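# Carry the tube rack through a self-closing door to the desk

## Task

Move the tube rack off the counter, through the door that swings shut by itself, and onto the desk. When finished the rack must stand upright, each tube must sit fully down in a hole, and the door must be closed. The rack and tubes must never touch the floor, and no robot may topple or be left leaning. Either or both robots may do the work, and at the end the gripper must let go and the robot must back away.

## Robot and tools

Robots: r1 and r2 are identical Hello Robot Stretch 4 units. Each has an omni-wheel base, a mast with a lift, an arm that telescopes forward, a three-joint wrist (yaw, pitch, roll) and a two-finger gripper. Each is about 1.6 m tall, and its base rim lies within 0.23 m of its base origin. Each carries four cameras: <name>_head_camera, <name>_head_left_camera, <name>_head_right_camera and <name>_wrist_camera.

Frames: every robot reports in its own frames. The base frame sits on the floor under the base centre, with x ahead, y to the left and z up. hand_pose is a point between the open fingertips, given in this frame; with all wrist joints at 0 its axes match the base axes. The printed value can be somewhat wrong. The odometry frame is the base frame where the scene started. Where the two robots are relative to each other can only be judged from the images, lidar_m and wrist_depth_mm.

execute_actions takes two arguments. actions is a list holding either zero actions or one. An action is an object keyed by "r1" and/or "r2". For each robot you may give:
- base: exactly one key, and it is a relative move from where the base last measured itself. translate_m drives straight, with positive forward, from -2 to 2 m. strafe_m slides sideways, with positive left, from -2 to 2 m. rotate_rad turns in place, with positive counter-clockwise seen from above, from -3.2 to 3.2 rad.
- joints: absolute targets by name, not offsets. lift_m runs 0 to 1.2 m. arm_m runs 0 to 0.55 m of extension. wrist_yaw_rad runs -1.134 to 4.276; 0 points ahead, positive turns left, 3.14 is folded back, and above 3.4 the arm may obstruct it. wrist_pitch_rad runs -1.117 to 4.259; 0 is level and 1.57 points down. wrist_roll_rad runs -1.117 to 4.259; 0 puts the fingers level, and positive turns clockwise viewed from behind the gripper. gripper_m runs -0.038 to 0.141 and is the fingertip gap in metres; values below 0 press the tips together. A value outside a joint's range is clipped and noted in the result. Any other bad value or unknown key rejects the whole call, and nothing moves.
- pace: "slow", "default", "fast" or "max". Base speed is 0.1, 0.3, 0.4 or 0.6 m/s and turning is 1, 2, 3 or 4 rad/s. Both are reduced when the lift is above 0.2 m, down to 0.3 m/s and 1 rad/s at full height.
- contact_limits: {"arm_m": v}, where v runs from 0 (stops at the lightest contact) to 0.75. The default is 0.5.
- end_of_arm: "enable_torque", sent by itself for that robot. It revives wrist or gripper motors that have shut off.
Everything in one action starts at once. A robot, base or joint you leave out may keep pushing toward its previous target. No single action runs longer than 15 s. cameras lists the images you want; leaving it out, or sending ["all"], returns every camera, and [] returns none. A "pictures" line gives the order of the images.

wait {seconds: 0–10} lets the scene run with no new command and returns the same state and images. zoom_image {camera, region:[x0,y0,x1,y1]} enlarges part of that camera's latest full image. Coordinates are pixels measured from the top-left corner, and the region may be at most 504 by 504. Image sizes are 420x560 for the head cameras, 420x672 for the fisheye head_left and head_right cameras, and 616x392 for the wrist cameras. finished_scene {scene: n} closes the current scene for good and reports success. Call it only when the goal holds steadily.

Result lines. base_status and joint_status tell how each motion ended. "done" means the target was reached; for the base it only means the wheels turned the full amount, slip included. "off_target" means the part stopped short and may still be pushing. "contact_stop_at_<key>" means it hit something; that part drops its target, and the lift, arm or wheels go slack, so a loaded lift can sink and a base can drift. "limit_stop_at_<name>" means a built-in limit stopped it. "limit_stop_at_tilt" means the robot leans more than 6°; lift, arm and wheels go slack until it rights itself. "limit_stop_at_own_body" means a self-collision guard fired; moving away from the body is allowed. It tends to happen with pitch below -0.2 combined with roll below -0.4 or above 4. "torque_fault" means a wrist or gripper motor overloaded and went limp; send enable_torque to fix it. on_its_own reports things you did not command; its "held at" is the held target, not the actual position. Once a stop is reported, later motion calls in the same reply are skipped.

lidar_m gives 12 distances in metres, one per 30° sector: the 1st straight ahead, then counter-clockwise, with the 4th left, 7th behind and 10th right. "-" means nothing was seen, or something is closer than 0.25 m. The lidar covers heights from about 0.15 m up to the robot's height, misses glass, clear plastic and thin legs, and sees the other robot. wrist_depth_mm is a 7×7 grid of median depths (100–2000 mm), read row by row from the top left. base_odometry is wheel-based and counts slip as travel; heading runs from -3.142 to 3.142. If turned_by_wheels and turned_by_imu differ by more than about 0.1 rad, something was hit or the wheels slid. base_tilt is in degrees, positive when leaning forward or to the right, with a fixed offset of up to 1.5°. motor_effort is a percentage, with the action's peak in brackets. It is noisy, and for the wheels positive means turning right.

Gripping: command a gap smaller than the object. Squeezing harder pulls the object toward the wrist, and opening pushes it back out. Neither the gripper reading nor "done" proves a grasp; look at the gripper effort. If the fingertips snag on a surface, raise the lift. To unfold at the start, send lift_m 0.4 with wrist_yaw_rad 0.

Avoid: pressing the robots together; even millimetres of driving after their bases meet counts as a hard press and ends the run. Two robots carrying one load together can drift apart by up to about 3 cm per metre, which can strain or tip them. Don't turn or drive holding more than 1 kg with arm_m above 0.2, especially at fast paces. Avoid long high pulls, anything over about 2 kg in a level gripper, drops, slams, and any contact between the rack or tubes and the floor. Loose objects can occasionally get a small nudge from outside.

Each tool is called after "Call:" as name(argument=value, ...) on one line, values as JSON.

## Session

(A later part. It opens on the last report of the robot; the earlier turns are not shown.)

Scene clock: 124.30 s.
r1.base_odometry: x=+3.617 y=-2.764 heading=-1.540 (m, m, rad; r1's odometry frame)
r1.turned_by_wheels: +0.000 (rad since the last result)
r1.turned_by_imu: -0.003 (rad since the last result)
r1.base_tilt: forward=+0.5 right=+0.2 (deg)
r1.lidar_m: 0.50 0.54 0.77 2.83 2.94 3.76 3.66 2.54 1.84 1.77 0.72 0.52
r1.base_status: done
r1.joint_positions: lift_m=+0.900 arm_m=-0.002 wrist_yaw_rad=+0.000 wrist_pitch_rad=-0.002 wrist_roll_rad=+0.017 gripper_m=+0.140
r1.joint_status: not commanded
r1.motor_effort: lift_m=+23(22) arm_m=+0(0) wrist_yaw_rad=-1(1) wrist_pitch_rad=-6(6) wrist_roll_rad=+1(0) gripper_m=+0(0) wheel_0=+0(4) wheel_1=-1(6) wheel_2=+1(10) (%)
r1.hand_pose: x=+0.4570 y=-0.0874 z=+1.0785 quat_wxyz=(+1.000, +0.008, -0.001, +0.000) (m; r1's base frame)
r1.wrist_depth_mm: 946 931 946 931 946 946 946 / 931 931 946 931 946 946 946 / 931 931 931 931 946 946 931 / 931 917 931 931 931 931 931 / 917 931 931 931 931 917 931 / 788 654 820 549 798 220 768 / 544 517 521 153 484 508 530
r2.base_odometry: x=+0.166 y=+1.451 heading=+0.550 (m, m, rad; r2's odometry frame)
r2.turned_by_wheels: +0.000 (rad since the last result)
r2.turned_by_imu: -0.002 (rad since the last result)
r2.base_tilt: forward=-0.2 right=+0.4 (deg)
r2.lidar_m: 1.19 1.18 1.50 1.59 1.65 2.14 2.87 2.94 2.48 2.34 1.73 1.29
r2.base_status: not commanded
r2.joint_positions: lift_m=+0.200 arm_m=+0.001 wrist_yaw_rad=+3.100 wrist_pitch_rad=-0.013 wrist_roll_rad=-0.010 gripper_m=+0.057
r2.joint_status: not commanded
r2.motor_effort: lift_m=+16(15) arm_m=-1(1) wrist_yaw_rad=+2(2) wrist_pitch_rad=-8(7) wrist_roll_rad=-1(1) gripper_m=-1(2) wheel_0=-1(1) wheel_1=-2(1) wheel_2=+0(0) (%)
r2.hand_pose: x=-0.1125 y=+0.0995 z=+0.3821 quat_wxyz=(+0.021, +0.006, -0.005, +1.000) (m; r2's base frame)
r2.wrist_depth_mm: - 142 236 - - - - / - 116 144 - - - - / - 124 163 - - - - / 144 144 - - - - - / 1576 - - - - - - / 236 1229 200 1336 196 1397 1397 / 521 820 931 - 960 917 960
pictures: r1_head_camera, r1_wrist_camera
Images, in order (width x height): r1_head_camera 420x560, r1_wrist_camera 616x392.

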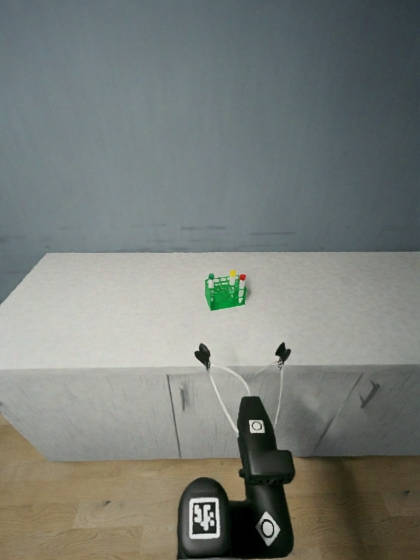

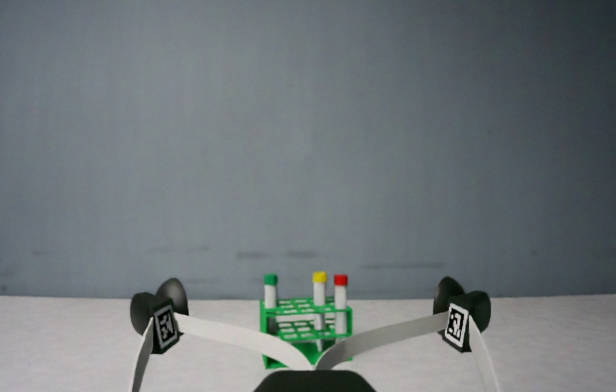

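Call:
execute_actions(actions=[{"r1": {"base": {"rotate_rad": 0.26}, "joints": {"lift_m": 0.80}}}], cameras=[])

Call:
execute_actions(actions=[{"r1": {"base": {"strafe_m": -0.20}, "joints": {"arm_m": 0.08}}}], cameras=["r1_head_camera", "r1_wrist_camera"])

Scene clock: 151.83 s.
r1.base_odometry: x=+3.617 y=-2.764 heading=-1.280 (m, m, rad; r1's odometry frame)
r1.turned_by_wheels: +0.260 (rad since the last result)
r1.turned_by_imu: +0.262 (rad since the last result)
r1.base_tilt: forward=+0.4 right=+0.3 (deg)
r1.lidar_m: 0.52 0.59 2.34 2.82 3.29 3.60 3.61 2.07 1.76 1.05 0.60 0.52
r1.base_status: done
r1.joint_positions: lift_m=+0.800 arm_m=-0.002 wrist_yaw_rad=+0.000 wrist_pitch_rad=-0.002 wrist_roll_rad=+0.017 gripper_m=+0.140
r1.joint_status: all done
r1.motor_effort: lift_m=+16(21) arm_m=+0(1) wrist_yaw_rad=-1(2) wrist_pitch_rad=-6(6) wrist_roll_rad=+0(0) gripper_m=+4(1) wheel_0=+0(7) wheel_1=-1(4) wheel_2=-1(6) (%)
r1.hand_pose: x=+0.4570 y=-0.0874 z=+0.9790 quat_wxyz=(+1.000, +0.008, -0.001, +0.000) (m; r1's base frame)
r1.wrist_depth_mm: 1160 1078 1025 946 891 842 809 / 1160 1078 1008 946 891 842 809 / 1160 1078 1008 960 891 854 809 / 1160 1078 1008 946 904 831 788 / 1138 1060 991 917 809 554 798 / 439 368 452 455 455 220 436 / 362 332 310 153 274 283 300
r2.base_odometry: x=+0.166 y=+1.451 heading=+0.550 (m, m, rad; r2's odometry frame)
r2.turned_by_wheels: +0.000 (rad since the last result)
r2.turned_by_imu: -0.002 (rad since the last result)
r2.base_tilt: forward=-0.2 right=+0.4 (deg)
r2.lidar_m: 1.20 1.17 1.51 1.58 1.64 2.12 2.87 2.94 2.52 2.36 1.77 1.29
r2.base_status: not commanded
r2.joint_positions: lift_m=+0.200 arm_m=+0.001 wrist_yaw_rad=+3.100 wrist_pitch_rad=-0.013 wrist_roll_rad=-0.010 gripper_m=+0.057
r2.joint_status: not commanded
r2.motor_effort: lift_m=+15(16) arm_m=-1(1) wrist_yaw_rad=+2(1) wrist_pitch_rad=-8(8) wrist_roll_rad=-1(1) gripper_m=-2(2) wheel_0=-1(1) wheel_1=-1(1) wheel_2=+0(0) (%)
r2.hand_pose: x=-0.1125 y=+0.0995 z=+0.3821 quat_wxyz=(+0.021, +0.006, -0.005, +1.000) (m; r2's base frame)
r2.wrist_depth_mm: - 142 235 - - - - / - 116 144 - - - - / - 124 163 - - - - / 144 143 - - - - - / 1618 - - - - - - / 237 1229 200 1336 196 1397 1397 / 525 831 931 - 960 904 976
pictures: none
No camera images: the call's "cameras" was empty. Leave "cameras" out to get every camera's image.

Scene clock: 153.77 s.
r1.base_odometry: x=+3.425 y=-2.821 heading=-1.280 (m, m, rad; r1's odometry frame)
r1.turned_by_wheels: +0.000 (rad since the last result)
r1.turned_by_imu: +0.000 (rad since the last result)
r1.base_tilt: forward=+0.4 right=+0.3 (deg)
r1.lidar_m: 0.47 0.54 0.99 3.01 3.50 3.65 3.31 1.83 1.59 0.93 0.53 0.43
r1.base_status: done
r1.joint_positions: lift_m=+0.800 arm_m=+0.079 wrist_yaw_rad=+0.000 wrist_pitch_rad=-0.002 wrist_roll_rad=+0.017 gripper_m=+0.140
r1.joint_status: all done
r1.motor_effort: lift_m=+17(16) arm_m=+6(7) wrist_yaw_rad=+0(1) wrist_pitch_rad=-7(6) wrist_roll_rad=+0(1) gripper_m=-1(2) wheel_0=+0(9) wheel_1=+2(10) wheel_2=-1(0) (%)
r1.hand_pose: x=+0.5383 y=-0.0874 z=+0.9790 quat_wxyz=(+1.000, +0.008, -0.001, +0.000) (m; r1's base frame)
r1.wrist_depth_mm: 1025 946 878 820 759 732 691 / 1008 946 866 820 768 715 691 / 1008 946 866 820 768 723 691 / 991 931 866 798 768 723 691 / 976 904 854 433 750 707 683 / 442 366 407 399 433 220 433 / 301 285 289 154 268 282 297
r2.base_odometry: x=+0.166 y=+1.451 heading=+0.550 (m, m, rad; r2's odometry frame)
r2.turned_by_wheels: +0.000 (rad since the last result)
r2.turned_by_imu: -0.001 (rad since the last result)
r2.base_tilt: forward=-0.2 right=+0.4 (deg)
r2.lidar_m: 1.22 1.19 1.51 1.59 1.63 2.11 2.87 2.95 2.49 2.35 1.79 1.30
r2.base_status: not commanded
r2.joint_positions: lift_m=+0.200 arm_m=+0.001 wrist_yaw_rad=+3.100 wrist_pitch_rad=-0.013 wrist_roll_rad=-0.010 gripper_m=+0.057
r2.joint_status: not commanded
r2.motor_effort: lift_m=+16(16) arm_m=-1(1) wrist_yaw_rad=+2(2) wrist_pitch_rad=-8(7) wrist_roll_rad=-1(2) gripper_m=-2(3) wheel_0=-1(1) wheel_1=-1(1) wheel_2=+0(0) (%)
r2.hand_pose: x=-0.1125 y=+0.0995 z=+0.3821 quat_wxyz=(+0.021, +0.006, -0.005, +1.000) (m; r2's base frame)
r2.wrist_depth_mm: - 142 235 - - - - / - 116 144 - - - - / - 124 163 - - - - / 145 144 - - - - - / 1618 - - - - - - / 237 1229 200 1366 196 1397 1397 / 521 831 931 - 960 904 960
pictures: r1_head_camera, r1_wrist_camera
Images, in order (width x height): r1_head_camera 420x560, r1_wrist_camera 616x392.

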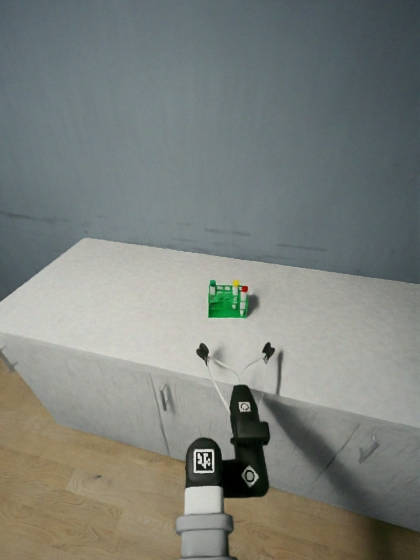

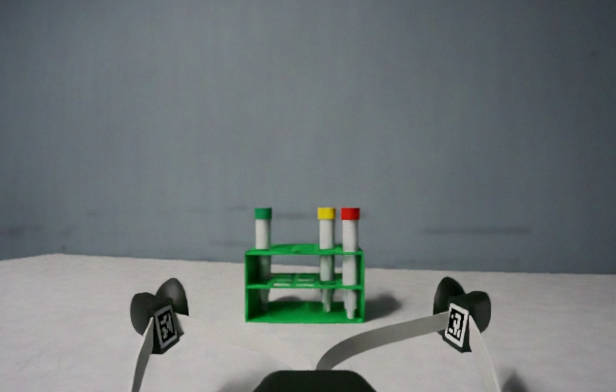

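Call:
execute_actions(actions=[{"r1": {"base": {"strafe_m": 0.006}, "joints": {"lift_m": 0.768, "arm_m": 0.20}}}], cameras=["r1_wrist_camera"])

Scene clock: 163.83 s.
r1.base_odometry: x=+3.431 y=-2.819 heading=-1.280 (m, m, rad; r1's odometry frame)
r1.turned_by_wheels: +0.000 (rad since the last result)
r1.turned_by_imu: +0.026 (rad since the last result)
r1.base_tilt: forward=+0.4 right=+0.3 (deg)
r1.lidar_m: 0.47 0.56 2.37 2.99 3.54 3.65 3.15 1.85 1.58 0.91 0.54 0.44
r1.base_status: done
r1.joint_positions: lift_m=+0.768 arm_m=+0.172 wrist_yaw_rad=-0.001 wrist_pitch_rad=-0.001 wrist_roll_rad=+0.017 gripper_m=+0.140
r1.joint_status: arm_m contact_stop (moved +0.093 of +0.121); the others done
r1.on_its_own: arm_m is slack since a contact_stop (your +0.200 is given up)
r1.motor_effort: lift_m=+19(18) arm_m=+0(24) wrist_yaw_rad=+3(63) wrist_pitch_rad=-8(21) wrist_roll_rad=-1(3) gripper_m=+1(2) wheel_0=+0(8) wheel_1=+0(9) wheel_2=-2(11) (%)
r1.hand_pose: x=+0.6313 y=-0.0878 z=+0.9469 quat_wxyz=(+1.000, +0.009, -0.001, -0.001) (m; r1's base frame)
r1.wrist_depth_mm: 946 866 798 741 699 654 615 / 946 854 798 732 699 647 615 / 931 854 788 732 691 647 609 / 931 854 788 723 668 647 609 / 723 732 741 496 336 627 597 / 324 270 332 322 300 220 317 / 222 210 213 154 198 207 213
r2.base_odometry: x=+0.166 y=+1.451 heading=+0.550 (m, m, rad; r2's odometry frame)
r2.turned_by_wheels: +0.000 (rad since the last result)
r2.turned_by_imu: -0.002 (rad since the last result)
r2.base_tilt: forward=-0.1 right=+0.4 (deg)
r2.lidar_m: 1.19 1.18 1.50 1.58 1.64 2.14 2.87 2.93 2.48 2.36 1.78 1.30
r2.base_status: not commanded
r2.joint_positions: lift_m=+0.200 arm_m=+0.001 wrist_yaw_rad=+3.100 wrist_pitch_rad=-0.013 wrist_roll_rad=-0.010 gripper_m=+0.057
r2.joint_status: not commanded
r2.motor_effort: lift_m=+16(16) arm_m=-1(1) wrist_yaw_rad=+2(0) wrist_pitch_rad=-7(7) wrist_roll_rad=-1(0) gripper_m=-2(4) wheel_0=-1(1) wheel_1=-1(1) wheel_2=+0(0) (%)
r2.hand_pose: x=-0.1125 y=+0.0995 z=+0.3821 quat_wxyz=(+0.021, +0.006, -0.005, +1.000) (m; r2's base frame)
r2.wrist_depth_mm: - 142 235 - - - - / - 116 144 - - - - / - 124 163 - - - - / 144 144 - - - - - / 1618 - - - - - - / 237 1255 200 1366 196 1366 1397 / 521 831 931 - 946 904 991
pictures: r1_wrist_camera
Images, in order (width x height): r1_wrist_camera 616x392.

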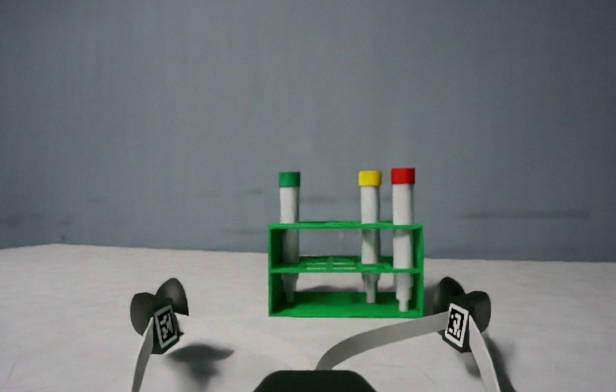

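Call:
execute_actions(actions=[{"r1": {"base": {"rotate_rad": -0.03}, "joints": {"lift_m": 0.84, "arm_m": 0.14, "wrist_pitch_rad": 0.3}}}], cameras=["r1_wrist_camera", "r1_head_camera"])

Scene clock: 169.73 s.
r1.base_odometry: x=+3.431 y=-2.819 heading=-1.310 (m, m, rad; r1's odometry frame)
r1.turned_by_wheels: -0.030 (rad since the last result)
r1.turned_by_imu: -0.031 (rad since the last result)
r1.base_tilt: forward=+0.4 right=+0.2 (deg)
r1.lidar_m: 0.48 0.53 1.00 3.00 3.49 3.66 3.32 1.87 1.60 0.97 0.54 0.48
r1.base_status: done
r1.joint_positions: lift_m=+0.840 arm_m=+0.141 wrist_yaw_rad=+0.001 wrist_pitch_rad=+0.300 wrist_roll_rad=+0.017 gripper_m=+0.140
r1.joint_status: all done
r1.motor_effort: lift_m=+23(23) arm_m=-6(10) wrist_yaw_rad=-5(24) wrist_pitch_rad=+1(96) wrist_roll_rad=+0(1) gripper_m=+0(1) wheel_0=+3(8) wheel_1=-1(1) wheel_2=+4(6) (%)
r1.hand_pose: x=+0.5877 y=-0.0870 z=+0.9326 quat_wxyz=(+0.989, +0.008, +0.150, -0.001) (m; r1's base frame)
r1.wrist_depth_mm: 831 768 723 683 647 609 585 / 866 809 759 715 668 640 603 / 891 842 798 732 691 661 627 / 530 530 525 389 473 521 521 / 343 343 343 343 342 342 338 / 252 239 255 255 253 237 250 / 206 200 201 153 200 197 201
r2.base_odometry: x=+0.166 y=+1.451 heading=+0.550 (m, m, rad; r2's odometry frame)
r2.turned_by_wheels: +0.000 (rad since the last result)
r2.turned_by_imu: -0.002 (rad since the last result)
r2.base_tilt: forward=-0.2 right=+0.4 (deg)
r2.lidar_m: 1.21 1.16 1.49 1.58 1.62 2.13 2.86 2.94 2.48 2.35 1.76 1.28
r2.base_status: not commanded
r2.joint_positions: lift_m=+0.200 arm_m=+0.001 wrist_yaw_rad=+3.100 wrist_pitch_rad=-0.013 wrist_roll_rad=-0.010 gripper_m=+0.057
r2.joint_status: not commanded
r2.motor_effort: lift_m=+15(16) arm_m=-1(1) wrist_yaw_rad=+1(1) wrist_pitch_rad=-7(8) wrist_roll_rad=-1(2) gripper_m=-3(2) wheel_0=-1(1) wheel_1=-1(1) wheel_2=+0(0) (%)
r2.hand_pose: x=-0.1125 y=+0.0995 z=+0.3821 quat_wxyz=(+0.021, +0.006, -0.005, +1.000) (m; r2's base frame)
r2.wrist_depth_mm: - 141 236 - - - - / - 116 144 - - - - / - 124 163 - - - - / 144 144 - - - - - / 1661 - - - - - 1983 / 238 1229 200 1336 196 1397 1366 / 521 820 917 - 946 917 976
pictures: r1_head_camera, r1_wrist_camera
Images, in order (width x height): r1_head_camera 420x560, r1_wrist_camera 616x392.

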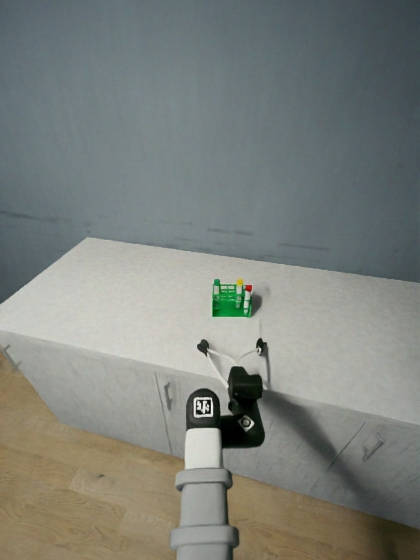

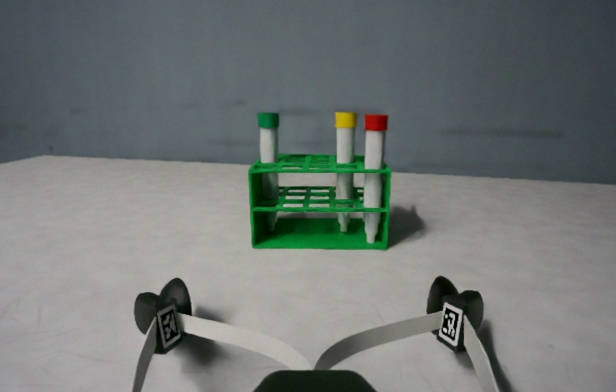

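Call:
execute_actions(actions=[{"r1": {"base": {"strafe_m": -0.009}, "joints": {"lift_m": 0.862}}}], cameras=[])

Call:
execute_actions(actions=[{"r1": {"joints": {"arm_m": 0.23}, "contact_limits": {"arm_m": 0.2}}}], cameras=["r1_wrist_camera"])

Scene clock: 175.90 s.
r1.base_odometry: x=+3.423 y=-2.822 heading=-1.310 (m, m, rad; r1's odometry frame)
r1.turned_by_wheels: +0.000 (rad since the last result)
r1.turned_by_imu: -0.001 (rad since the last result)
r1.base_tilt: forward=+0.4 right=+0.2 (deg)
r1.lidar_m: 0.48 0.55 0.96 3.00 3.49 3.67 3.30 1.85 1.56 0.94 0.51 0.47
r1.base_status: done
r1.joint_positions: lift_m=+0.862 arm_m=+0.141 wrist_yaw_rad=+0.000 wrist_pitch_rad=+0.302 wrist_roll_rad=+0.017 gripper_m=+0.140
r1.joint_status: all done
r1.motor_effort: lift_m=+23(24) arm_m=-7(6) wrist_yaw_rad=-2(6) wrist_pitch_rad=-5(5) wrist_roll_rad=+0(1) gripper_m=+0(1) wheel_0=+0(7) wheel_1=+1(6) wheel_2=+1(2) (%)
r1.hand_pose: x=+0.5874 y=-0.0873 z=+0.9541 quat_wxyz=(+0.989, +0.008, +0.150, -0.001) (m; r1's base frame)
r1.wrist_depth_mm: 831 778 723 683 647 615 585 / 866 809 759 723 676 634 591 / 904 842 788 741 683 654 621 / 603 603 544 410 539 591 591 / 392 392 368 362 364 389 384 / 289 262 290 291 291 220 285 / 236 228 229 153 221 227 231
r2.base_odometry: x=+0.166 y=+1.451 heading=+0.550 (m, m, rad; r2's odometry frame)
r2.turned_by_wheels: +0.000 (rad since the last result)
r2.turned_by_imu: -0.001 (rad since the last result)
r2.base_tilt: forward=-0.2 right=+0.4 (deg)
r2.lidar_m: 1.19 1.17 1.51 1.60 1.62 2.14 2.87 2.93 2.49 2.34 1.76 1.28
r2.base_status: not commanded
r2.joint_positions: lift_m=+0.200 arm_m=+0.001 wrist_yaw_rad=+3.100 wrist_pitch_rad=-0.013 wrist_roll_rad=-0.010 gripper_m=+0.057
r2.joint_status: not commanded
r2.motor_effort: lift_m=+16(15) arm_m=-1(1) wrist_yaw_rad=+2(1) wrist_pitch_rad=-8(8) wrist_roll_rad=-1(1) gripper_m=-4(3) wheel_0=-1(1) wheel_1=-1(1) wheel_2=+0(0) (%)
r2.hand_pose: x=-0.1125 y=+0.0995 z=+0.3821 quat_wxyz=(+0.021, +0.006, -0.005, +1.000) (m; r2's base frame)
r2.wrist_depth_mm: - 142 235 - - - - / - 116 144 - - - - / - 125 163 - - - - / 144 144 - - - - - / 1618 - - - - - 1983 / 237 1229 200 1336 196 1397 1366 / 517 842 931 - 946 904 960
pictures: none
No camera images: the call's "cameras" was empty. Leave "cameras" out to get every camera's image.

Scene clock: 177.13 s.
r1.base_odometry: x=+3.423 y=-2.822 heading=-1.310 (m, m, rad; r1's odometry frame)
r1.turned_by_wheels: +0.000 (rad since the last result)
r1.turned_by_imu: +0.000 (rad since the last result)
r1.base_tilt: forward=+0.5 right=+0.2 (deg)
r1.lidar_m: 0.48 0.55 1.00 3.02 3.49 3.65 3.28 1.86 1.59 0.96 0.52 0.44
r1.base_status: not commanded
r1.joint_positions: lift_m=+0.862 arm_m=+0.229 wrist_yaw_rad=+0.000 wrist_pitch_rad=+0.302 wrist_roll_rad=+0.017 gripper_m=+0.140
r1.joint_status: all done
r1.motor_effort: lift_m=+23(23) arm_m=+6(6) wrist_yaw_rad=-1(1) wrist_pitch_rad=-6(5) wrist_roll_rad=+0(0) gripper_m=+1(2) wheel_0=+1(1) wheel_1=+1(1) wheel_2=+1(1) (%)
r1.contact_limits: arm_m 0.2
r1.hand_pose: x=+0.6752 y=-0.0874 z=+0.9541 quat_wxyz=(+0.989, +0.008, +0.151, -0.001) (m; r1's base frame)
r1.wrist_depth_mm: 723 683 634 603 569 544 517 / 759 715 668 621 585 564 535 / 788 741 683 661 615 574 549 / 597 609 544 324 492 585 564 / 389 392 296 287 277 389 384 / 286 262 285 286 271 221 286 / 235 227 229 153 220 226 229
r2.base_odometry: x=+0.166 y=+1.451 heading=+0.550 (m, m, rad; r2's odometry frame)
r2.turned_by_wheels: +0.000 (rad since the last result)
r2.turned_by_imu: +0.000 (rad since the last result)
r2.base_tilt: forward=-0.2 right=+0.4 (deg)
r2.lidar_m: 1.20 1.15 1.53 1.60 1.63 2.14 2.87 2.95 2.51 2.34 1.78 1.29
r2.base_status: not commanded
r2.joint_positions: lift_m=+0.200 arm_m=+0.001 wrist_yaw_rad=+3.100 wrist_pitch_rad=-0.013 wrist_roll_rad=-0.010 gripper_m=+0.057
r2.joint_status: not commanded
r2.motor_effort: lift_m=+15(16) arm_m=-1(1) wrist_yaw_rad=+1(2) wrist_pitch_rad=-8(8) wrist_roll_rad=-2(1) gripper_m=-1(3) wheel_0=-1(1) wheel_1=-1(1) wheel_2=+0(0) (%)
r2.hand_pose: x=-0.1125 y=+0.0995 z=+0.3821 quat_wxyz=(+0.021, +0.006, -0.005, +1.000) (m; r2's base frame)
r2.wrist_depth_mm: - 142 234 - - - - / - 116 144 - - - - / - 124 163 - - - - / 144 144 - - - - - / 1576 - - - - - 1983 / 237 1229 200 1336 196 1366 1397 / 517 831 946 - 960 917 960
pictures: r1_wrist_camera
Images, in order (width x height): r1_wrist_camera 616x392.

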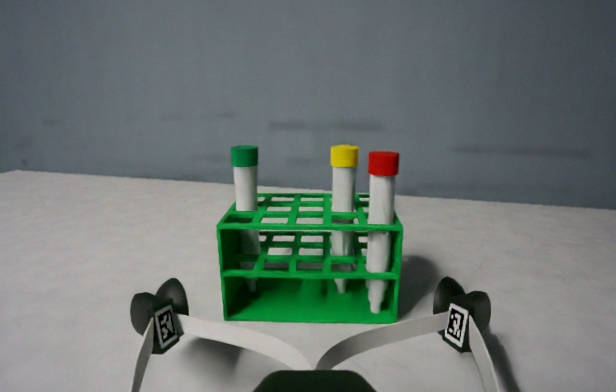

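Call:
execute_actions(actions=[{"r1": {"joints": {"arm_m": 0.31}, "contact_limits": {"arm_m": 0.2}, "pace": "slow"}}], cameras=["r1_wrist_camera", "r1_head_camera"])

Scene clock: 184.57 s.
r1.base_odometry: x=+3.423 y=-2.822 heading=-1.310 (m, m, rad; r1's odometry frame)
r1.turned_by_wheels: +0.000 (rad since the last result)
r1.turned_by_imu: -0.002 (rad since the last result)
r1.base_tilt: forward=+0.4 right=+0.3 (deg)
r1.lidar_m: 0.46 0.56 0.97 3.00 3.49 3.66 3.31 1.83 1.59 0.96 0.54 0.45
r1.base_status: not commanded
r1.joint_positions: lift_m=+0.862 arm_m=+0.309 wrist_yaw_rad=+0.000 wrist_pitch_rad=+0.302 wrist_roll_rad=+0.017 gripper_m=+0.140
r1.joint_status: all done
r1.motor_effort: lift_m=+23(23) arm_m=+6(6) wrist_yaw_rad=-1(1) wrist_pitch_rad=-5(6) wrist_roll_rad=+0(0) gripper_m=-1(2) wheel_0=+1(1) wheel_1=+1(1) wheel_2=+1(1) (%)
r1.contact_limits: arm_m 0.2
r1.hand_pose: x=+0.7552 y=-0.0874 z=+0.9541 quat_wxyz=(+0.989, +0.008, +0.151, -0.001) (m; r1's base frame)
r1.wrist_depth_mm: 647 603 559 530 500 477 452 / 676 621 585 549 521 488 469 / 699 647 609 574 539 508 484 / 603 597 535 574 204 525 504 / 389 392 218 214 190 387 384 / 286 260 220 245 198 220 283 / 234 227 216 153 208 226 229
r2.base_odometry: x=+0.166 y=+1.451 heading=+0.550 (m, m, rad; r2's odometry frame)
r2.turned_by_wheels: +0.000 (rad since the last result)
r2.turned_by_imu: -0.002 (rad since the last result)
r2.base_tilt: forward=-0.2 right=+0.4 (deg)
r2.lidar_m: 1.20 1.17 1.51 1.60 1.62 2.13 2.88 2.93 2.49 2.35 1.74 1.31
r2.base_status: not commanded
r2.joint_positions: lift_m=+0.200 arm_m=+0.001 wrist_yaw_rad=+3.100 wrist_pitch_rad=-0.013 wrist_roll_rad=-0.010 gripper_m=+0.057
r2.joint_status: not commanded
r2.motor_effort: lift_m=+16(16) arm_m=-1(1) wrist_yaw_rad=+1(1) wrist_pitch_rad=-7(8) wrist_roll_rad=+0(2) gripper_m=-3(2) wheel_0=-1(1) wheel_1=-1(1) wheel_2=+0(0) (%)
r2.hand_pose: x=-0.1125 y=+0.0995 z=+0.3821 quat_wxyz=(+0.021, +0.006, -0.005, +1.000) (m; r2's base frame)
r2.wrist_depth_mm: - 142 235 - - - - / - 116 144 - - - - / - 124 163 - - - - / 144 144 - - - - - / 1618 - - - - - - / 237 1255 200 1366 196 1366 1366 / 521 831 917 - 960 917 976
pictures: r1_head_camera, r1_wrist_camera
Images, in order (width x height): r1_head_camera 420x560, r1_wrist_camera 616x392.

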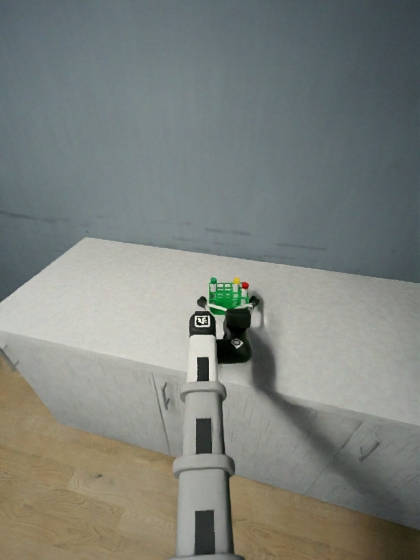

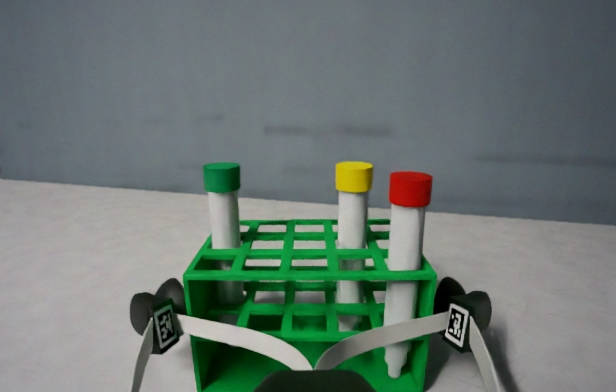

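Call:
execute_actions(actions=[{"r1": {"joints": {"gripper_m": 0.07}}, "r2": {"base": {"strafe_m": 0.1}}}], cameras=["r1_wrist_camera"])

Call:
execute_actions(actions=[{"r1": {"joints": {"lift_m": 0.93}, "pace": "slow"}, "r2": {"base": {"translate_m": 0.9}}}], cameras=["r1_wrist_camera", "r1_head_camera", "r2_head_left_camera"])

Scene clock: 192.83 s.
r1.base_odometry: x=+3.423 y=-2.822 heading=-1.310 (m, m, rad; r1's odometry frame)
r1.turned_by_wheels: +0.000 (rad since the last result)
r1.turned_by_imu: -0.003 (rad since the last result)
r1.base_tilt: forward=+0.5 right=+0.3 (deg)
r1.lidar_m: 0.45 0.53 0.97 2.98 3.51 3.67 3.33 1.86 1.59 0.92 0.54 0.46
r1.base_status: not commanded
r1.joint_positions: lift_m=+0.862 arm_m=+0.309 wrist_yaw_rad=+0.000 wrist_pitch_rad=+0.303 wrist_roll_rad=+0.017 gripper_m=+0.071
r1.joint_status: all done
r1.motor_effort: lift_m=+23(23) arm_m=+6(6) wrist_yaw_rad=-1(1) wrist_pitch_rad=-10(9) wrist_roll_rad=+1(1) gripper_m=-25(26) wheel_0=+0(0) wheel_1=+1(1) wheel_2=+1(1) (%)
r1.hand_pose: x=+0.7551 y=-0.0874 z=+0.9538 quat_wxyz=(+0.988, +0.008, +0.151, -0.001) (m; r1's base frame)
r1.wrist_depth_mm: 640 603 559 525 500 473 452 / 668 627 585 554 517 492 469 / 707 654 609 569 539 508 484 / 591 591 488 574 187 525 504 / 384 387 199 203 181 382 379 / 285 272 207 235 187 256 282 / 234 176 182 200 181 182 228
r2.base_odometry: x=+0.114 y=+1.536 heading=+0.550 (m, m, rad; r2's odometry frame)
r2.turned_by_wheels: +0.000 (rad since the last result)
r2.turned_by_imu: -0.002 (rad since the last result)
r2.base_tilt: forward=-0.2 right=+0.4 (deg)
r2.lidar_m: 1.17 1.14 1.52 1.46 1.52 2.04 2.86 2.96 2.59 2.45 1.76 1.29
r2.base_status: done
r2.joint_positions: lift_m=+0.200 arm_m=+0.001 wrist_yaw_rad=+3.100 wrist_pitch_rad=-0.013 wrist_roll_rad=-0.010 gripper_m=+0.057
r2.joint_status: not commanded
r2.motor_effort: lift_m=+15(15) arm_m=-1(1) wrist_yaw_rad=+1(1) wrist_pitch_rad=-7(7) wrist_roll_rad=+1(2) gripper_m=-3(3) wheel_0=+1(8) wheel_1=+0(10) wheel_2=-1(3) (%)
r2.hand_pose: x=-0.1125 y=+0.0995 z=+0.3821 quat_wxyz=(+0.021, +0.006, -0.005, +1.000) (m; r2's base frame)
r2.wrist_depth_mm: - 141 235 - - - 1921 / - 116 144 - - - 1921 / - 124 163 - - - 1863 / 145 144 - - - - 1921 / 1618 - - - - - 1863 / 238 1255 200 1336 196 1430 1366 / 521 831 917 - 960 904 976
pictures: r1_wrist_camera
Images, in order (width x height): r1_wrist_camera 616x392.

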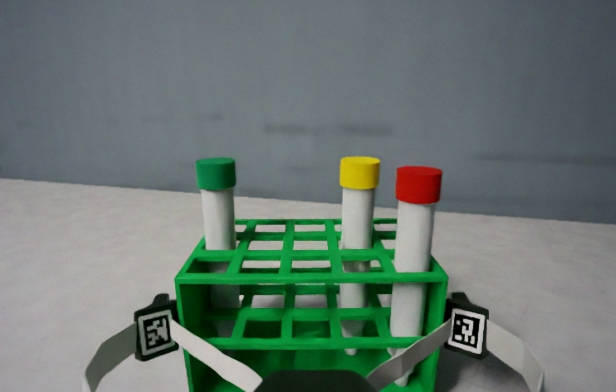

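Scene clock: 197.30 s.
r1.base_odometry: x=+3.423 y=-2.822 heading=-1.310 (m, m, rad; r1's odometry frame)
r1.turned_by_wheels: +0.000 (rad since the last result)
r1.turned_by_imu: -0.002 (rad since the last result)
r1.base_tilt: forward=+0.3 right=+0.2 (deg)
r1.lidar_m: 0.47 0.56 0.96 2.99 3.50 3.66 3.31 1.85 1.60 0.94 0.56 0.47
r1.base_status: not commanded
r1.joint_positions: lift_m=+0.930 arm_m=+0.309 wrist_yaw_rad=+0.000 wrist_pitch_rad=+0.303 wrist_roll_rad=+0.017 gripper_m=+0.071
r1.joint_status: all done
r1.motor_effort: lift_m=+24(26) arm_m=+6(6) wrist_yaw_rad=-1(1) wrist_pitch_rad=-9(10) wrist_roll_rad=+1(1) gripper_m=-23(24) wheel_0=+1(1) wheel_1=+1(1) wheel_2=+1(1) (%)
r1.hand_pose: x=+0.7551 y=-0.0874 z=+1.0217 quat_wxyz=(+0.988, +0.008, +0.151, -0.001) (m; r1's base frame)
r1.wrist_depth_mm: 640 597 564 530 500 477 455 / 676 621 585 544 517 488 466 / 699 654 597 574 539 508 484 / 732 691 615 597 190 530 504 / 544 554 199 202 183 539 517 / 404 384 208 234 187 364 399 / 329 175 181 200 181 183 320
r2.base_odometry: x=+0.881 y=+2.007 heading=+0.550 (m, m, rad; r2's odometry frame)
r2.turned_by_wheels: +0.000 (rad since the last result)
r2.turned_by_imu: -0.003 (rad since the last result)
r2.base_tilt: forward=-0.2 right=+0.4 (deg)
r2.lidar_m: 0.30 0.31 0.38 0.70 1.60 2.08 3.82 3.88 2.56 1.34 0.47 0.32
r2.base_status: done
r2.joint_positions: lift_m=+0.200 arm_m=+0.001 wrist_yaw_rad=+3.100 wrist_pitch_rad=-0.013 wrist_roll_rad=-0.010 gripper_m=+0.057
r2.joint_status: not commanded
r2.motor_effort: lift_m=+16(16) arm_m=-1(1) wrist_yaw_rad=+1(0) wrist_pitch_rad=-8(8) wrist_roll_rad=+0(1) gripper_m=-5(3) wheel_0=-1(6) wheel_1=-1(1) wheel_2=+1(6) (%)
r2.hand_pose: x=-0.1126 y=+0.0994 z=+0.3820 quat_wxyz=(+0.021, +0.006, -0.005, +1.000) (m; r2's base frame)
r2.wrist_depth_mm: - 141 235 - - - - / - 116 144 - - - - / - 124 163 - - - 1983 / 144 144 - - - - 1983 / 1618 - - - - - 1921 / 238 1205 200 1336 196 1397 1366 / 521 831 931 - 946 917 960
pictures: r1_head_camera, r1_wrist_camera, r2_head_left_camera
Images, in order (width x height): r1_head_camera 420x560, r1_wrist_camera 616x392, r2_head_left_camera 420x672.

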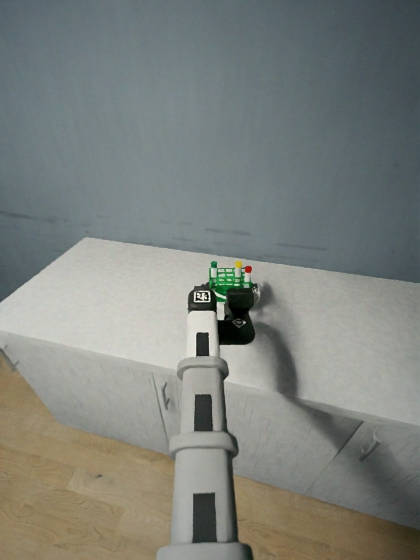

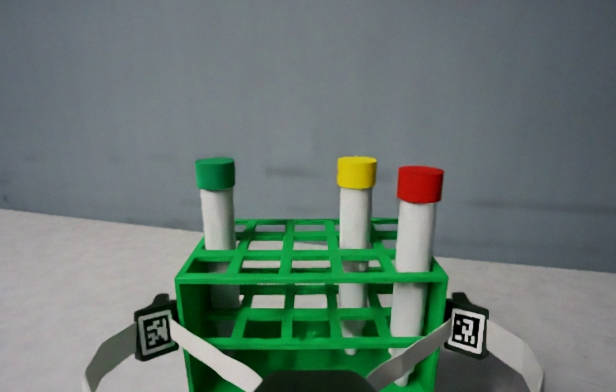

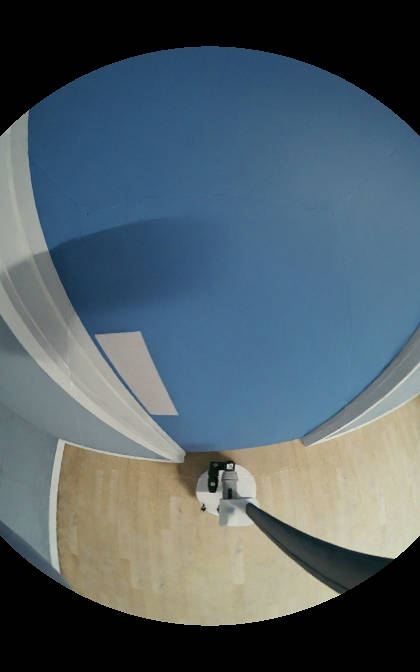

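Call:
execute_actions(actions=[{"r1": {"joints": {"arm_m": 0.0}}, "r2": {"base": {"translate_m": 0.75}, "pace": "slow"}}], cameras=["r2_head_left_camera"])

Call:
execute_actions(actions=[{"r1": {"base": {"rotate_rad": -0.256}}, "r2": {"base": {"translate_m": 0.2}, "pace": "slow"}}], cameras=["r2_head_left_camera"])

Call:
execute_actions(actions=[{"r1": {"base": {"translate_m": -2.0}, "pace": "fast"}, "r2": {"base": {"strafe_m": -0.3}, "pace": "slow"}}], cameras=["r2_head_left_camera", "r1_head_right_camera"])

Scene clock: 251.13 s.
r1.base_odometry: x=+3.423 y=-2.822 heading=-1.310 (m, m, rad; r1's odometry frame)
r1.turned_by_wheels: +0.000 (rad since the last result)
r1.turned_by_imu: -0.006 (rad since the last result)
r1.base_tilt: forward=+0.4 right=+0.2 (deg)
r1.lidar_m: 0.42 0.56 0.95 3.01 3.47 3.65 2.11 1.85 1.59 0.93 0.54 0.45
r1.base_status: not commanded
r1.joint_positions: lift_m=+0.930 arm_m=+0.001 wrist_yaw_rad=+0.000 wrist_pitch_rad=+0.304 wrist_roll_rad=+0.017 gripper_m=+0.071
r1.joint_status: all done
r1.motor_effort: lift_m=+24(23) arm_m=-6(5) wrist_yaw_rad=-2(1) wrist_pitch_rad=-10(9) wrist_roll_rad=+1(0) gripper_m=-27(24) wheel_0=+1(1) wheel_1=+1(1) wheel_2=+1(1) (%)
r1.hand_pose: x=+0.4473 y=-0.0874 z=+1.0217 quat_wxyz=(+0.988, +0.008, +0.151, -0.001) (m; r1's base frame)
r1.wrist_depth_mm: 991 917 854 809 759 723 699 / 1042 960 891 831 788 750 715 / 1078 1008 917 878 831 778 741 / 854 854 691 842 174 788 768 / 554 554 199 203 182 549 544 / 404 392 208 235 187 366 404 / 353 176 181 200 181 182 324
r2.base_odometry: x=+1.520 y=+2.399 heading=+0.550 (m, m, rad; r2's odometry frame)
r2.turned_by_wheels: +0.000 (rad since the last result)
r2.turned_by_imu: -0.008 (rad since the last result)
r2.base_tilt: forward=-0.3 right=+0.4 (deg)
r2.lidar_m: 0.25 2.52 1.69 1.60 0.55 0.51 - 4.63 0.40 0.25 0.25 -
r2.base_status: done
r2.joint_positions: lift_m=+0.200 arm_m=+0.001 wrist_yaw_rad=+3.100 wrist_pitch_rad=-0.013 wrist_roll_rad=-0.010 gripper_m=+0.057
r2.joint_status: not commanded
r2.motor_effort: lift_m=+17(17) arm_m=-1(1) wrist_yaw_rad=+0(1) wrist_pitch_rad=-8(7) wrist_roll_rad=+1(0) gripper_m=-3(4) wheel_0=+8(14) wheel_1=-2(9) wheel_2=-11(18) (%)
r2.hand_pose: x=-0.1126 y=+0.0994 z=+0.3820 quat_wxyz=(+0.021, +0.006, -0.005, +1.000) (m; r2's base frame)
r2.wrist_depth_mm: - 142 234 - - 539 517 / - 116 144 - - 549 512 / - 125 163 - - 539 517 / 144 144 - - - 539 521 / 1618 - - - - 530 525 / 236 1255 200 1336 196 512 525 / 521 831 931 - 960 508 525
pictures: r2_head_left_camera
Images, in order (width x height): r2_head_left_camera 420x672.

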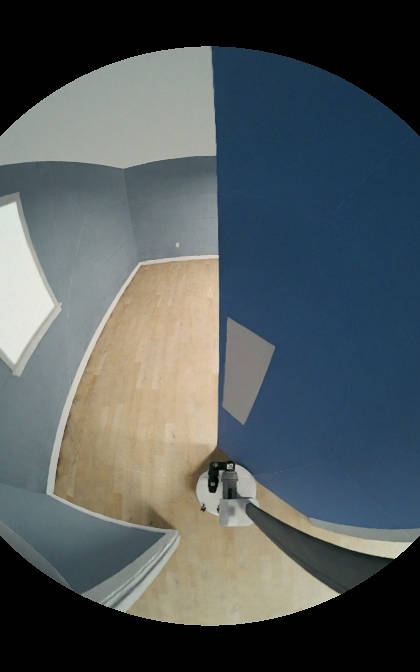

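Scene clock: 254.40 s.
r1.base_odometry: x=+3.423 y=-2.822 heading=-1.566 (m, m, rad; r1's odometry frame)
r1.turned_by_wheels: -0.256 (rad since the last result)
r1.turned_by_imu: -0.260 (rad since the last result)
r1.base_tilt: forward=+0.4 right=+0.2 (deg)
r1.lidar_m: 0.41 0.50 0.69 3.01 3.13 3.82 3.74 1.94 1.66 1.58 0.66 0.50
r1.base_status: done
r1.joint_positions: lift_m=+0.930 arm_m=+0.001 wrist_yaw_rad=+0.000 wrist_pitch_rad=+0.304 wrist_roll_rad=+0.017 gripper_m=+0.071
r1.joint_status: not commanded
r1.motor_effort: lift_m=+24(24) arm_m=-6(6) wrist_yaw_rad=+0(0) wrist_pitch_rad=-10(10) wrist_roll_rad=+0(0) gripper_m=-24(22) wheel_0=+2(4) wheel_1=-1(6) wheel_2=+0(6) (%)
r1.hand_pose: x=+0.4473 y=-0.0874 z=+1.0217 quat_wxyz=(+0.988, +0.008, +0.151, -0.001) (m; r1's base frame)
r1.wrist_depth_mm: 798 798 798 798 798 798 798 / 820 820 831 831 820 820 831 / 866 854 854 866 866 866 866 / 854 854 699 842 190 831 831 / 554 554 199 203 183 549 539 / 404 387 208 235 187 368 404 / 332 176 181 200 181 182 325
r2.base_odometry: x=+1.690 y=+2.503 heading=+0.549 (m, m, rad; r2's odometry frame)
r2.turned_by_wheels: +0.000 (rad since the last result)
r2.turned_by_imu: -0.002 (rad since the last result)
r2.base_tilt: forward=-0.2 right=+0.4 (deg)
r2.lidar_m: 0.25 2.54 1.74 1.63 0.89 0.66 - 4.86 0.33 0.25 - 0.25
r2.base_status: done
r2.joint_positions: lift_m=+0.200 arm_m=+0.001 wrist_yaw_rad=+3.100 wrist_pitch_rad=-0.013 wrist_roll_rad=-0.010 gripper_m=+0.057
r2.joint_status: not commanded
r2.motor_effort: lift_m=+17(16) arm_m=-1(1) wrist_yaw_rad=+0(2) wrist_pitch_rad=-7(8) wrist_roll_rad=-1(2) gripper_m=-3(4) wheel_0=+7(12) wheel_1=+0(4) wheel_2=-9(14) (%)
r2.hand_pose: x=-0.1126 y=+0.0994 z=+0.3820 quat_wxyz=(+0.021, +0.006, -0.005, +1.000) (m; r2's base frame)
r2.wrist_depth_mm: - 141 235 - - 707 723 / - 116 143 - - 715 715 / - 126 163 - - 715 732 / 144 144 - - - 715 732 / 1576 - - - - 723 732 / 236 1229 200 1336 196 715 732 / 521 831 946 - 854 723 732
pictures: r2_head_left_camera
Images, in order (width x height): r2_head_left_camera 420x672.

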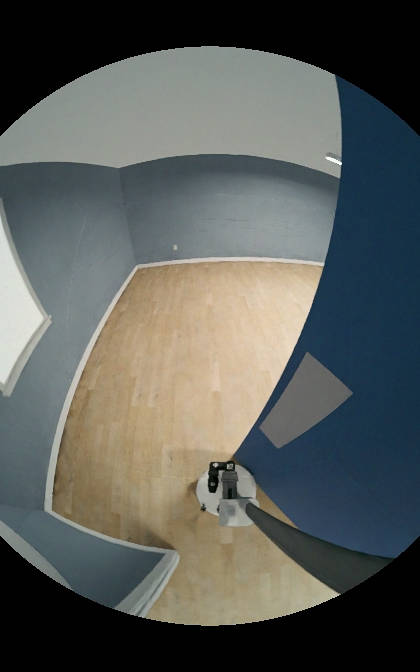

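Scene clock: 261.13 s.
r1.base_odometry: x=+3.412 y=-0.822 heading=-1.566 (m, m, rad; r1's odometry frame)
r1.turned_by_wheels: +0.000 (rad since the last result)
r1.turned_by_imu: -0.002 (rad since the last result)
r1.base_tilt: forward=+0.4 right=+0.3 (deg)
r1.lidar_m: 0.41 2.55 3.14 3.02 2.32 1.70 1.64 1.67 1.61 0.86 0.76 2.26
r1.base_status: done
r1.joint_positions: lift_m=+0.930 arm_m=+0.001 wrist_yaw_rad=+0.000 wrist_pitch_rad=+0.304 wrist_roll_rad=+0.017 gripper_m=+0.071
r1.joint_status: not commanded
r1.motor_effort: lift_m=+23(24) arm_m=-6(6) wrist_yaw_rad=-1(2) wrist_pitch_rad=-9(9) wrist_roll_rad=+0(0) gripper_m=-23(27) wheel_0=-1(9) wheel_1=+1(6) wheel_2=+0(10) (%)
r1.hand_pose: x=+0.4473 y=-0.0874 z=+1.0217 quat_wxyz=(+0.988, +0.008, +0.151, -0.001) (m; r1's base frame)
r1.wrist_depth_mm: - - - - - - - / - - - - - - - / - - - - - - - / - - - - 189 - - / - - 200 201 182 - - / 1983 1921 208 236 186 1808 - / 1618 176 181 199 180 181 1576
r2.base_odometry: x=+1.847 y=+2.247 heading=+0.549 (m, m, rad; r2's odometry frame)
r2.turned_by_wheels: +0.000 (rad since the last result)
r2.turned_by_imu: -0.003 (rad since the last result)
r2.base_tilt: forward=-0.1 right=+0.5 (deg)
r2.lidar_m: 0.43 0.87 2.03 1.93 0.85 0.87 - 0.40 0.25 - 0.25 0.25
r2.base_status: done
r2.joint_positions: lift_m=+0.200 arm_m=+0.001 wrist_yaw_rad=+3.100 wrist_pitch_rad=-0.013 wrist_roll_rad=-0.010 gripper_m=+0.057
r2.joint_status: not commanded
r2.motor_effort: lift_m=+17(17) arm_m=-1(1) wrist_yaw_rad=+2(1) wrist_pitch_rad=-7(7) wrist_roll_rad=-2(1) gripper_m=-3(3) wheel_0=+8(15) wheel_1=-4(8) wheel_2=-4(9) (%)
r2.hand_pose: x=-0.1126 y=+0.0994 z=+0.3820 quat_wxyz=(+0.021, +0.006, -0.005, +1.000) (m; r2's base frame)
r2.wrist_depth_mm: - 142 235 - - - - / - 116 144 - - - - / - 126 163 - - - - / 145 144 - - - - 798 / 574 - - - - - 788 / 237 1229 200 1366 196 1397 768 / 421 842 931 - 946 904 759
pictures: r1_head_right_camera, r2_head_left_camera
Images, in order (width x height): r1_head_right_camera 420x672, r2_head_left_camera 420x672.

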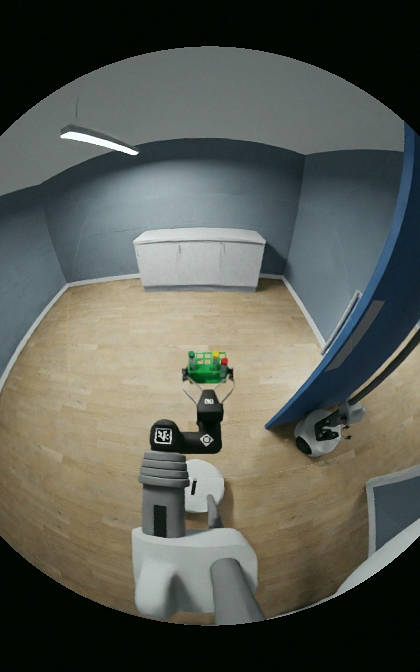

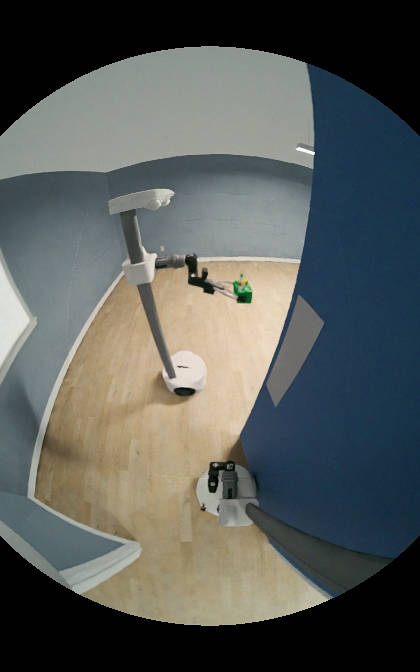

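Call:
execute_actions(actions=[{"r1": {"base": {"translate_m": -0.7}, "pace": "fast"}, "r2": {"base": {"translate_m": 0.25}, "pace": "slow"}}], cameras=["r2_head_left_camera"])

Call:
execute_actions(actions=[{"r1": {"base": {"rotate_rad": -1.15}}}], cameras=["r1_head_left_camera", "r1_head_camera"])

Scene clock: 271.13 s.
r1.base_odometry: x=+3.409 y=-0.122 heading=-1.566 (m, m, rad; r1's odometry frame)
r1.turned_by_wheels: +0.000 (rad since the last result)
r1.turned_by_imu: -0.003 (rad since the last result)
r1.base_tilt: forward=+0.4 right=+0.3 (deg)
r1.lidar_m: 0.44 3.30 3.14 3.02 1.37 0.98 0.89 0.92 1.34 1.55 1.14 1.05
r1.base_status: done
r1.joint_positions: lift_m=+0.930 arm_m=+0.001 wrist_yaw_rad=+0.000 wrist_pitch_rad=+0.304 wrist_roll_rad=+0.017 gripper_m=+0.071
r1.joint_status: not commanded
r1.motor_effort: lift_m=+23(23) arm_m=-6(6) wrist_yaw_rad=+0(1) wrist_pitch_rad=-9(9) wrist_roll_rad=+0(1) gripper_m=-29(25) wheel_0=-1(1) wheel_1=+1(5) wheel_2=-1(10) (%)
r1.hand_pose: x=+0.4473 y=-0.0874 z=+1.0217 quat_wxyz=(+0.988, +0.008, +0.151, -0.001) (m; r1's base frame)
r1.wrist_depth_mm: - - - - - - 891 / - - - - - - 931 / - - - - - - 960 / - - - - 190 - 1008 / - - 199 203 183 1078 1060 / 1921 1863 208 235 187 1078 1098 / 1618 176 181 200 181 182 891
r2.base_odometry: x=+2.060 y=+2.378 heading=+0.549 (m, m, rad; r2's odometry frame)
r2.turned_by_wheels: +0.000 (rad since the last result)
r2.turned_by_imu: -0.003 (rad since the last result)
r2.base_tilt: forward=-0.2 right=+0.4 (deg)
r2.lidar_m: 3.79 0.83 0.84 1.91 1.23 1.06 - 0.36 0.25 - 0.25 0.25
r2.base_status: done
r2.joint_positions: lift_m=+0.200 arm_m=+0.001 wrist_yaw_rad=+3.100 wrist_pitch_rad=-0.013 wrist_roll_rad=-0.010 gripper_m=+0.057
r2.joint_status: not commanded
r2.motor_effort: lift_m=+17(17) arm_m=-1(1) wrist_yaw_rad=+0(0) wrist_pitch_rad=-8(7) wrist_roll_rad=-1(2) gripper_m=-3(2) wheel_0=+6(11) wheel_1=-2(4) wheel_2=-3(9) (%)
r2.hand_pose: x=-0.1126 y=+0.0994 z=+0.3820 quat_wxyz=(+0.021, +0.006, -0.005, +1.000) (m; r2's base frame)
r2.wrist_depth_mm: - 142 233 - - - 946 / - 116 144 - - - 946 / - 125 163 - - - 960 / 144 144 - - - - 960 / 504 866 - - - 1921 960 / 237 778 200 1336 196 1060 976 / 389 732 946 - 946 904 960
pictures: r2_head_left_camera
Images, in order (width x height): r2_head_left_camera 420x672.

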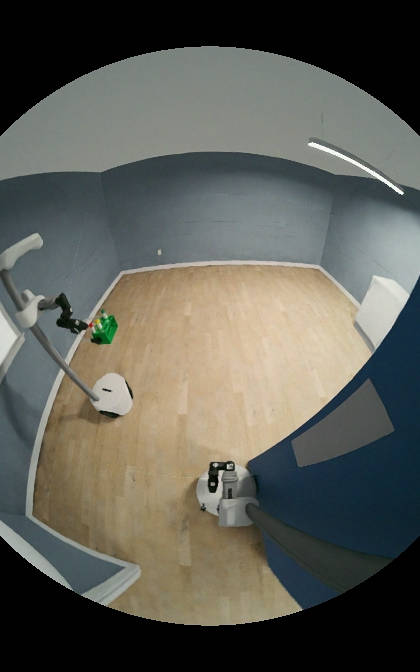

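Scene clock: 273.00 s.
r1.base_odometry: x=+3.409 y=-0.122 heading=-2.716 (m, m, rad; r1's odometry frame)
r1.turned_by_wheels: -1.150 (rad since the last result)
r1.turned_by_imu: -1.166 (rad since the last result)
r1.base_tilt: forward=+0.4 right=+0.3 (deg)
r1.lidar_m: 0.44 1.05 3.17 3.24 3.25 3.03 1.51 1.01 0.89 0.92 1.22 1.56
r1.base_status: done
r1.joint_positions: lift_m=+0.930 arm_m=+0.001 wrist_yaw_rad=+0.000 wrist_pitch_rad=+0.303 wrist_roll_rad=+0.017 gripper_m=+0.071
r1.joint_status: not commanded
r1.motor_effort: lift_m=+22(23) arm_m=-6(6) wrist_yaw_rad=-1(1) wrist_pitch_rad=-9(9) wrist_roll_rad=+0(0) gripper_m=-24(22) wheel_0=+0(7) wheel_1=-1(4) wheel_2=+0(6) (%)
r1.hand_pose: x=+0.4473 y=-0.0874 z=+1.0219 quat_wxyz=(+0.988, +0.008, +0.151, -0.001) (m; r1's base frame)
r1.wrist_depth_mm: 1118 1430 - - 1205 1098 1042 / 1042 1464 - - 1255 1138 1078 / 1060 1464 - - 1308 1182 1118 / 1060 1464 1863 - 189 1229 1138 / 1118 1499 200 204 183 1281 1182 / 1138 1078 208 235 186 1281 1229 / 991 176 181 200 181 182 1229
r2.base_odometry: x=+2.060 y=+2.378 heading=+0.549 (m, m, rad; r2's odometry frame)
r2.turned_by_wheels: +0.000 (rad since the last result)
r2.turned_by_imu: -0.001 (rad since the last result)
r2.base_tilt: forward=-0.2 right=+0.5 (deg)
r2.lidar_m: 3.80 3.04 0.88 0.96 1.22 1.03 - 0.34 0.25 - 0.25 0.25
r2.base_status: not commanded
r2.joint_positions: lift_m=+0.200 arm_m=+0.001 wrist_yaw_rad=+3.100 wrist_pitch_rad=-0.013 wrist_roll_rad=-0.010 gripper_m=+0.057
r2.joint_status: not commanded
r2.motor_effort: lift_m=+17(17) arm_m=-1(1) wrist_yaw_rad=+1(1) wrist_pitch_rad=-7(7) wrist_roll_rad=-1(0) gripper_m=-3(3) wheel_0=+7(6) wheel_1=-2(2) wheel_2=-3(3) (%)
r2.hand_pose: x=-0.1126 y=+0.0994 z=+0.3820 quat_wxyz=(+0.021, +0.006, -0.005, +1.000) (m; r2's base frame)
r2.wrist_depth_mm: - 142 235 - - - 960 / - 116 144 - - - 960 / - 125 163 - - - 946 / 144 144 - - - - 960 / 508 854 - - - - 960 / 237 778 200 1336 196 1042 960 / 389 741 931 - 946 917 976
pictures: r1_head_camera, r1_head_left_camera
Images, in order (width x height): r1_head_camera 420x560, r1_head_left_camera 420x672.

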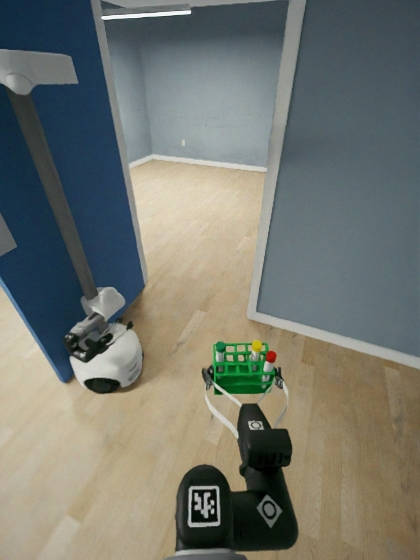

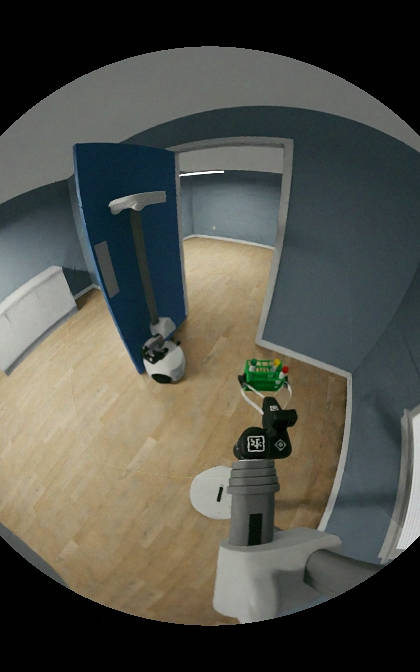

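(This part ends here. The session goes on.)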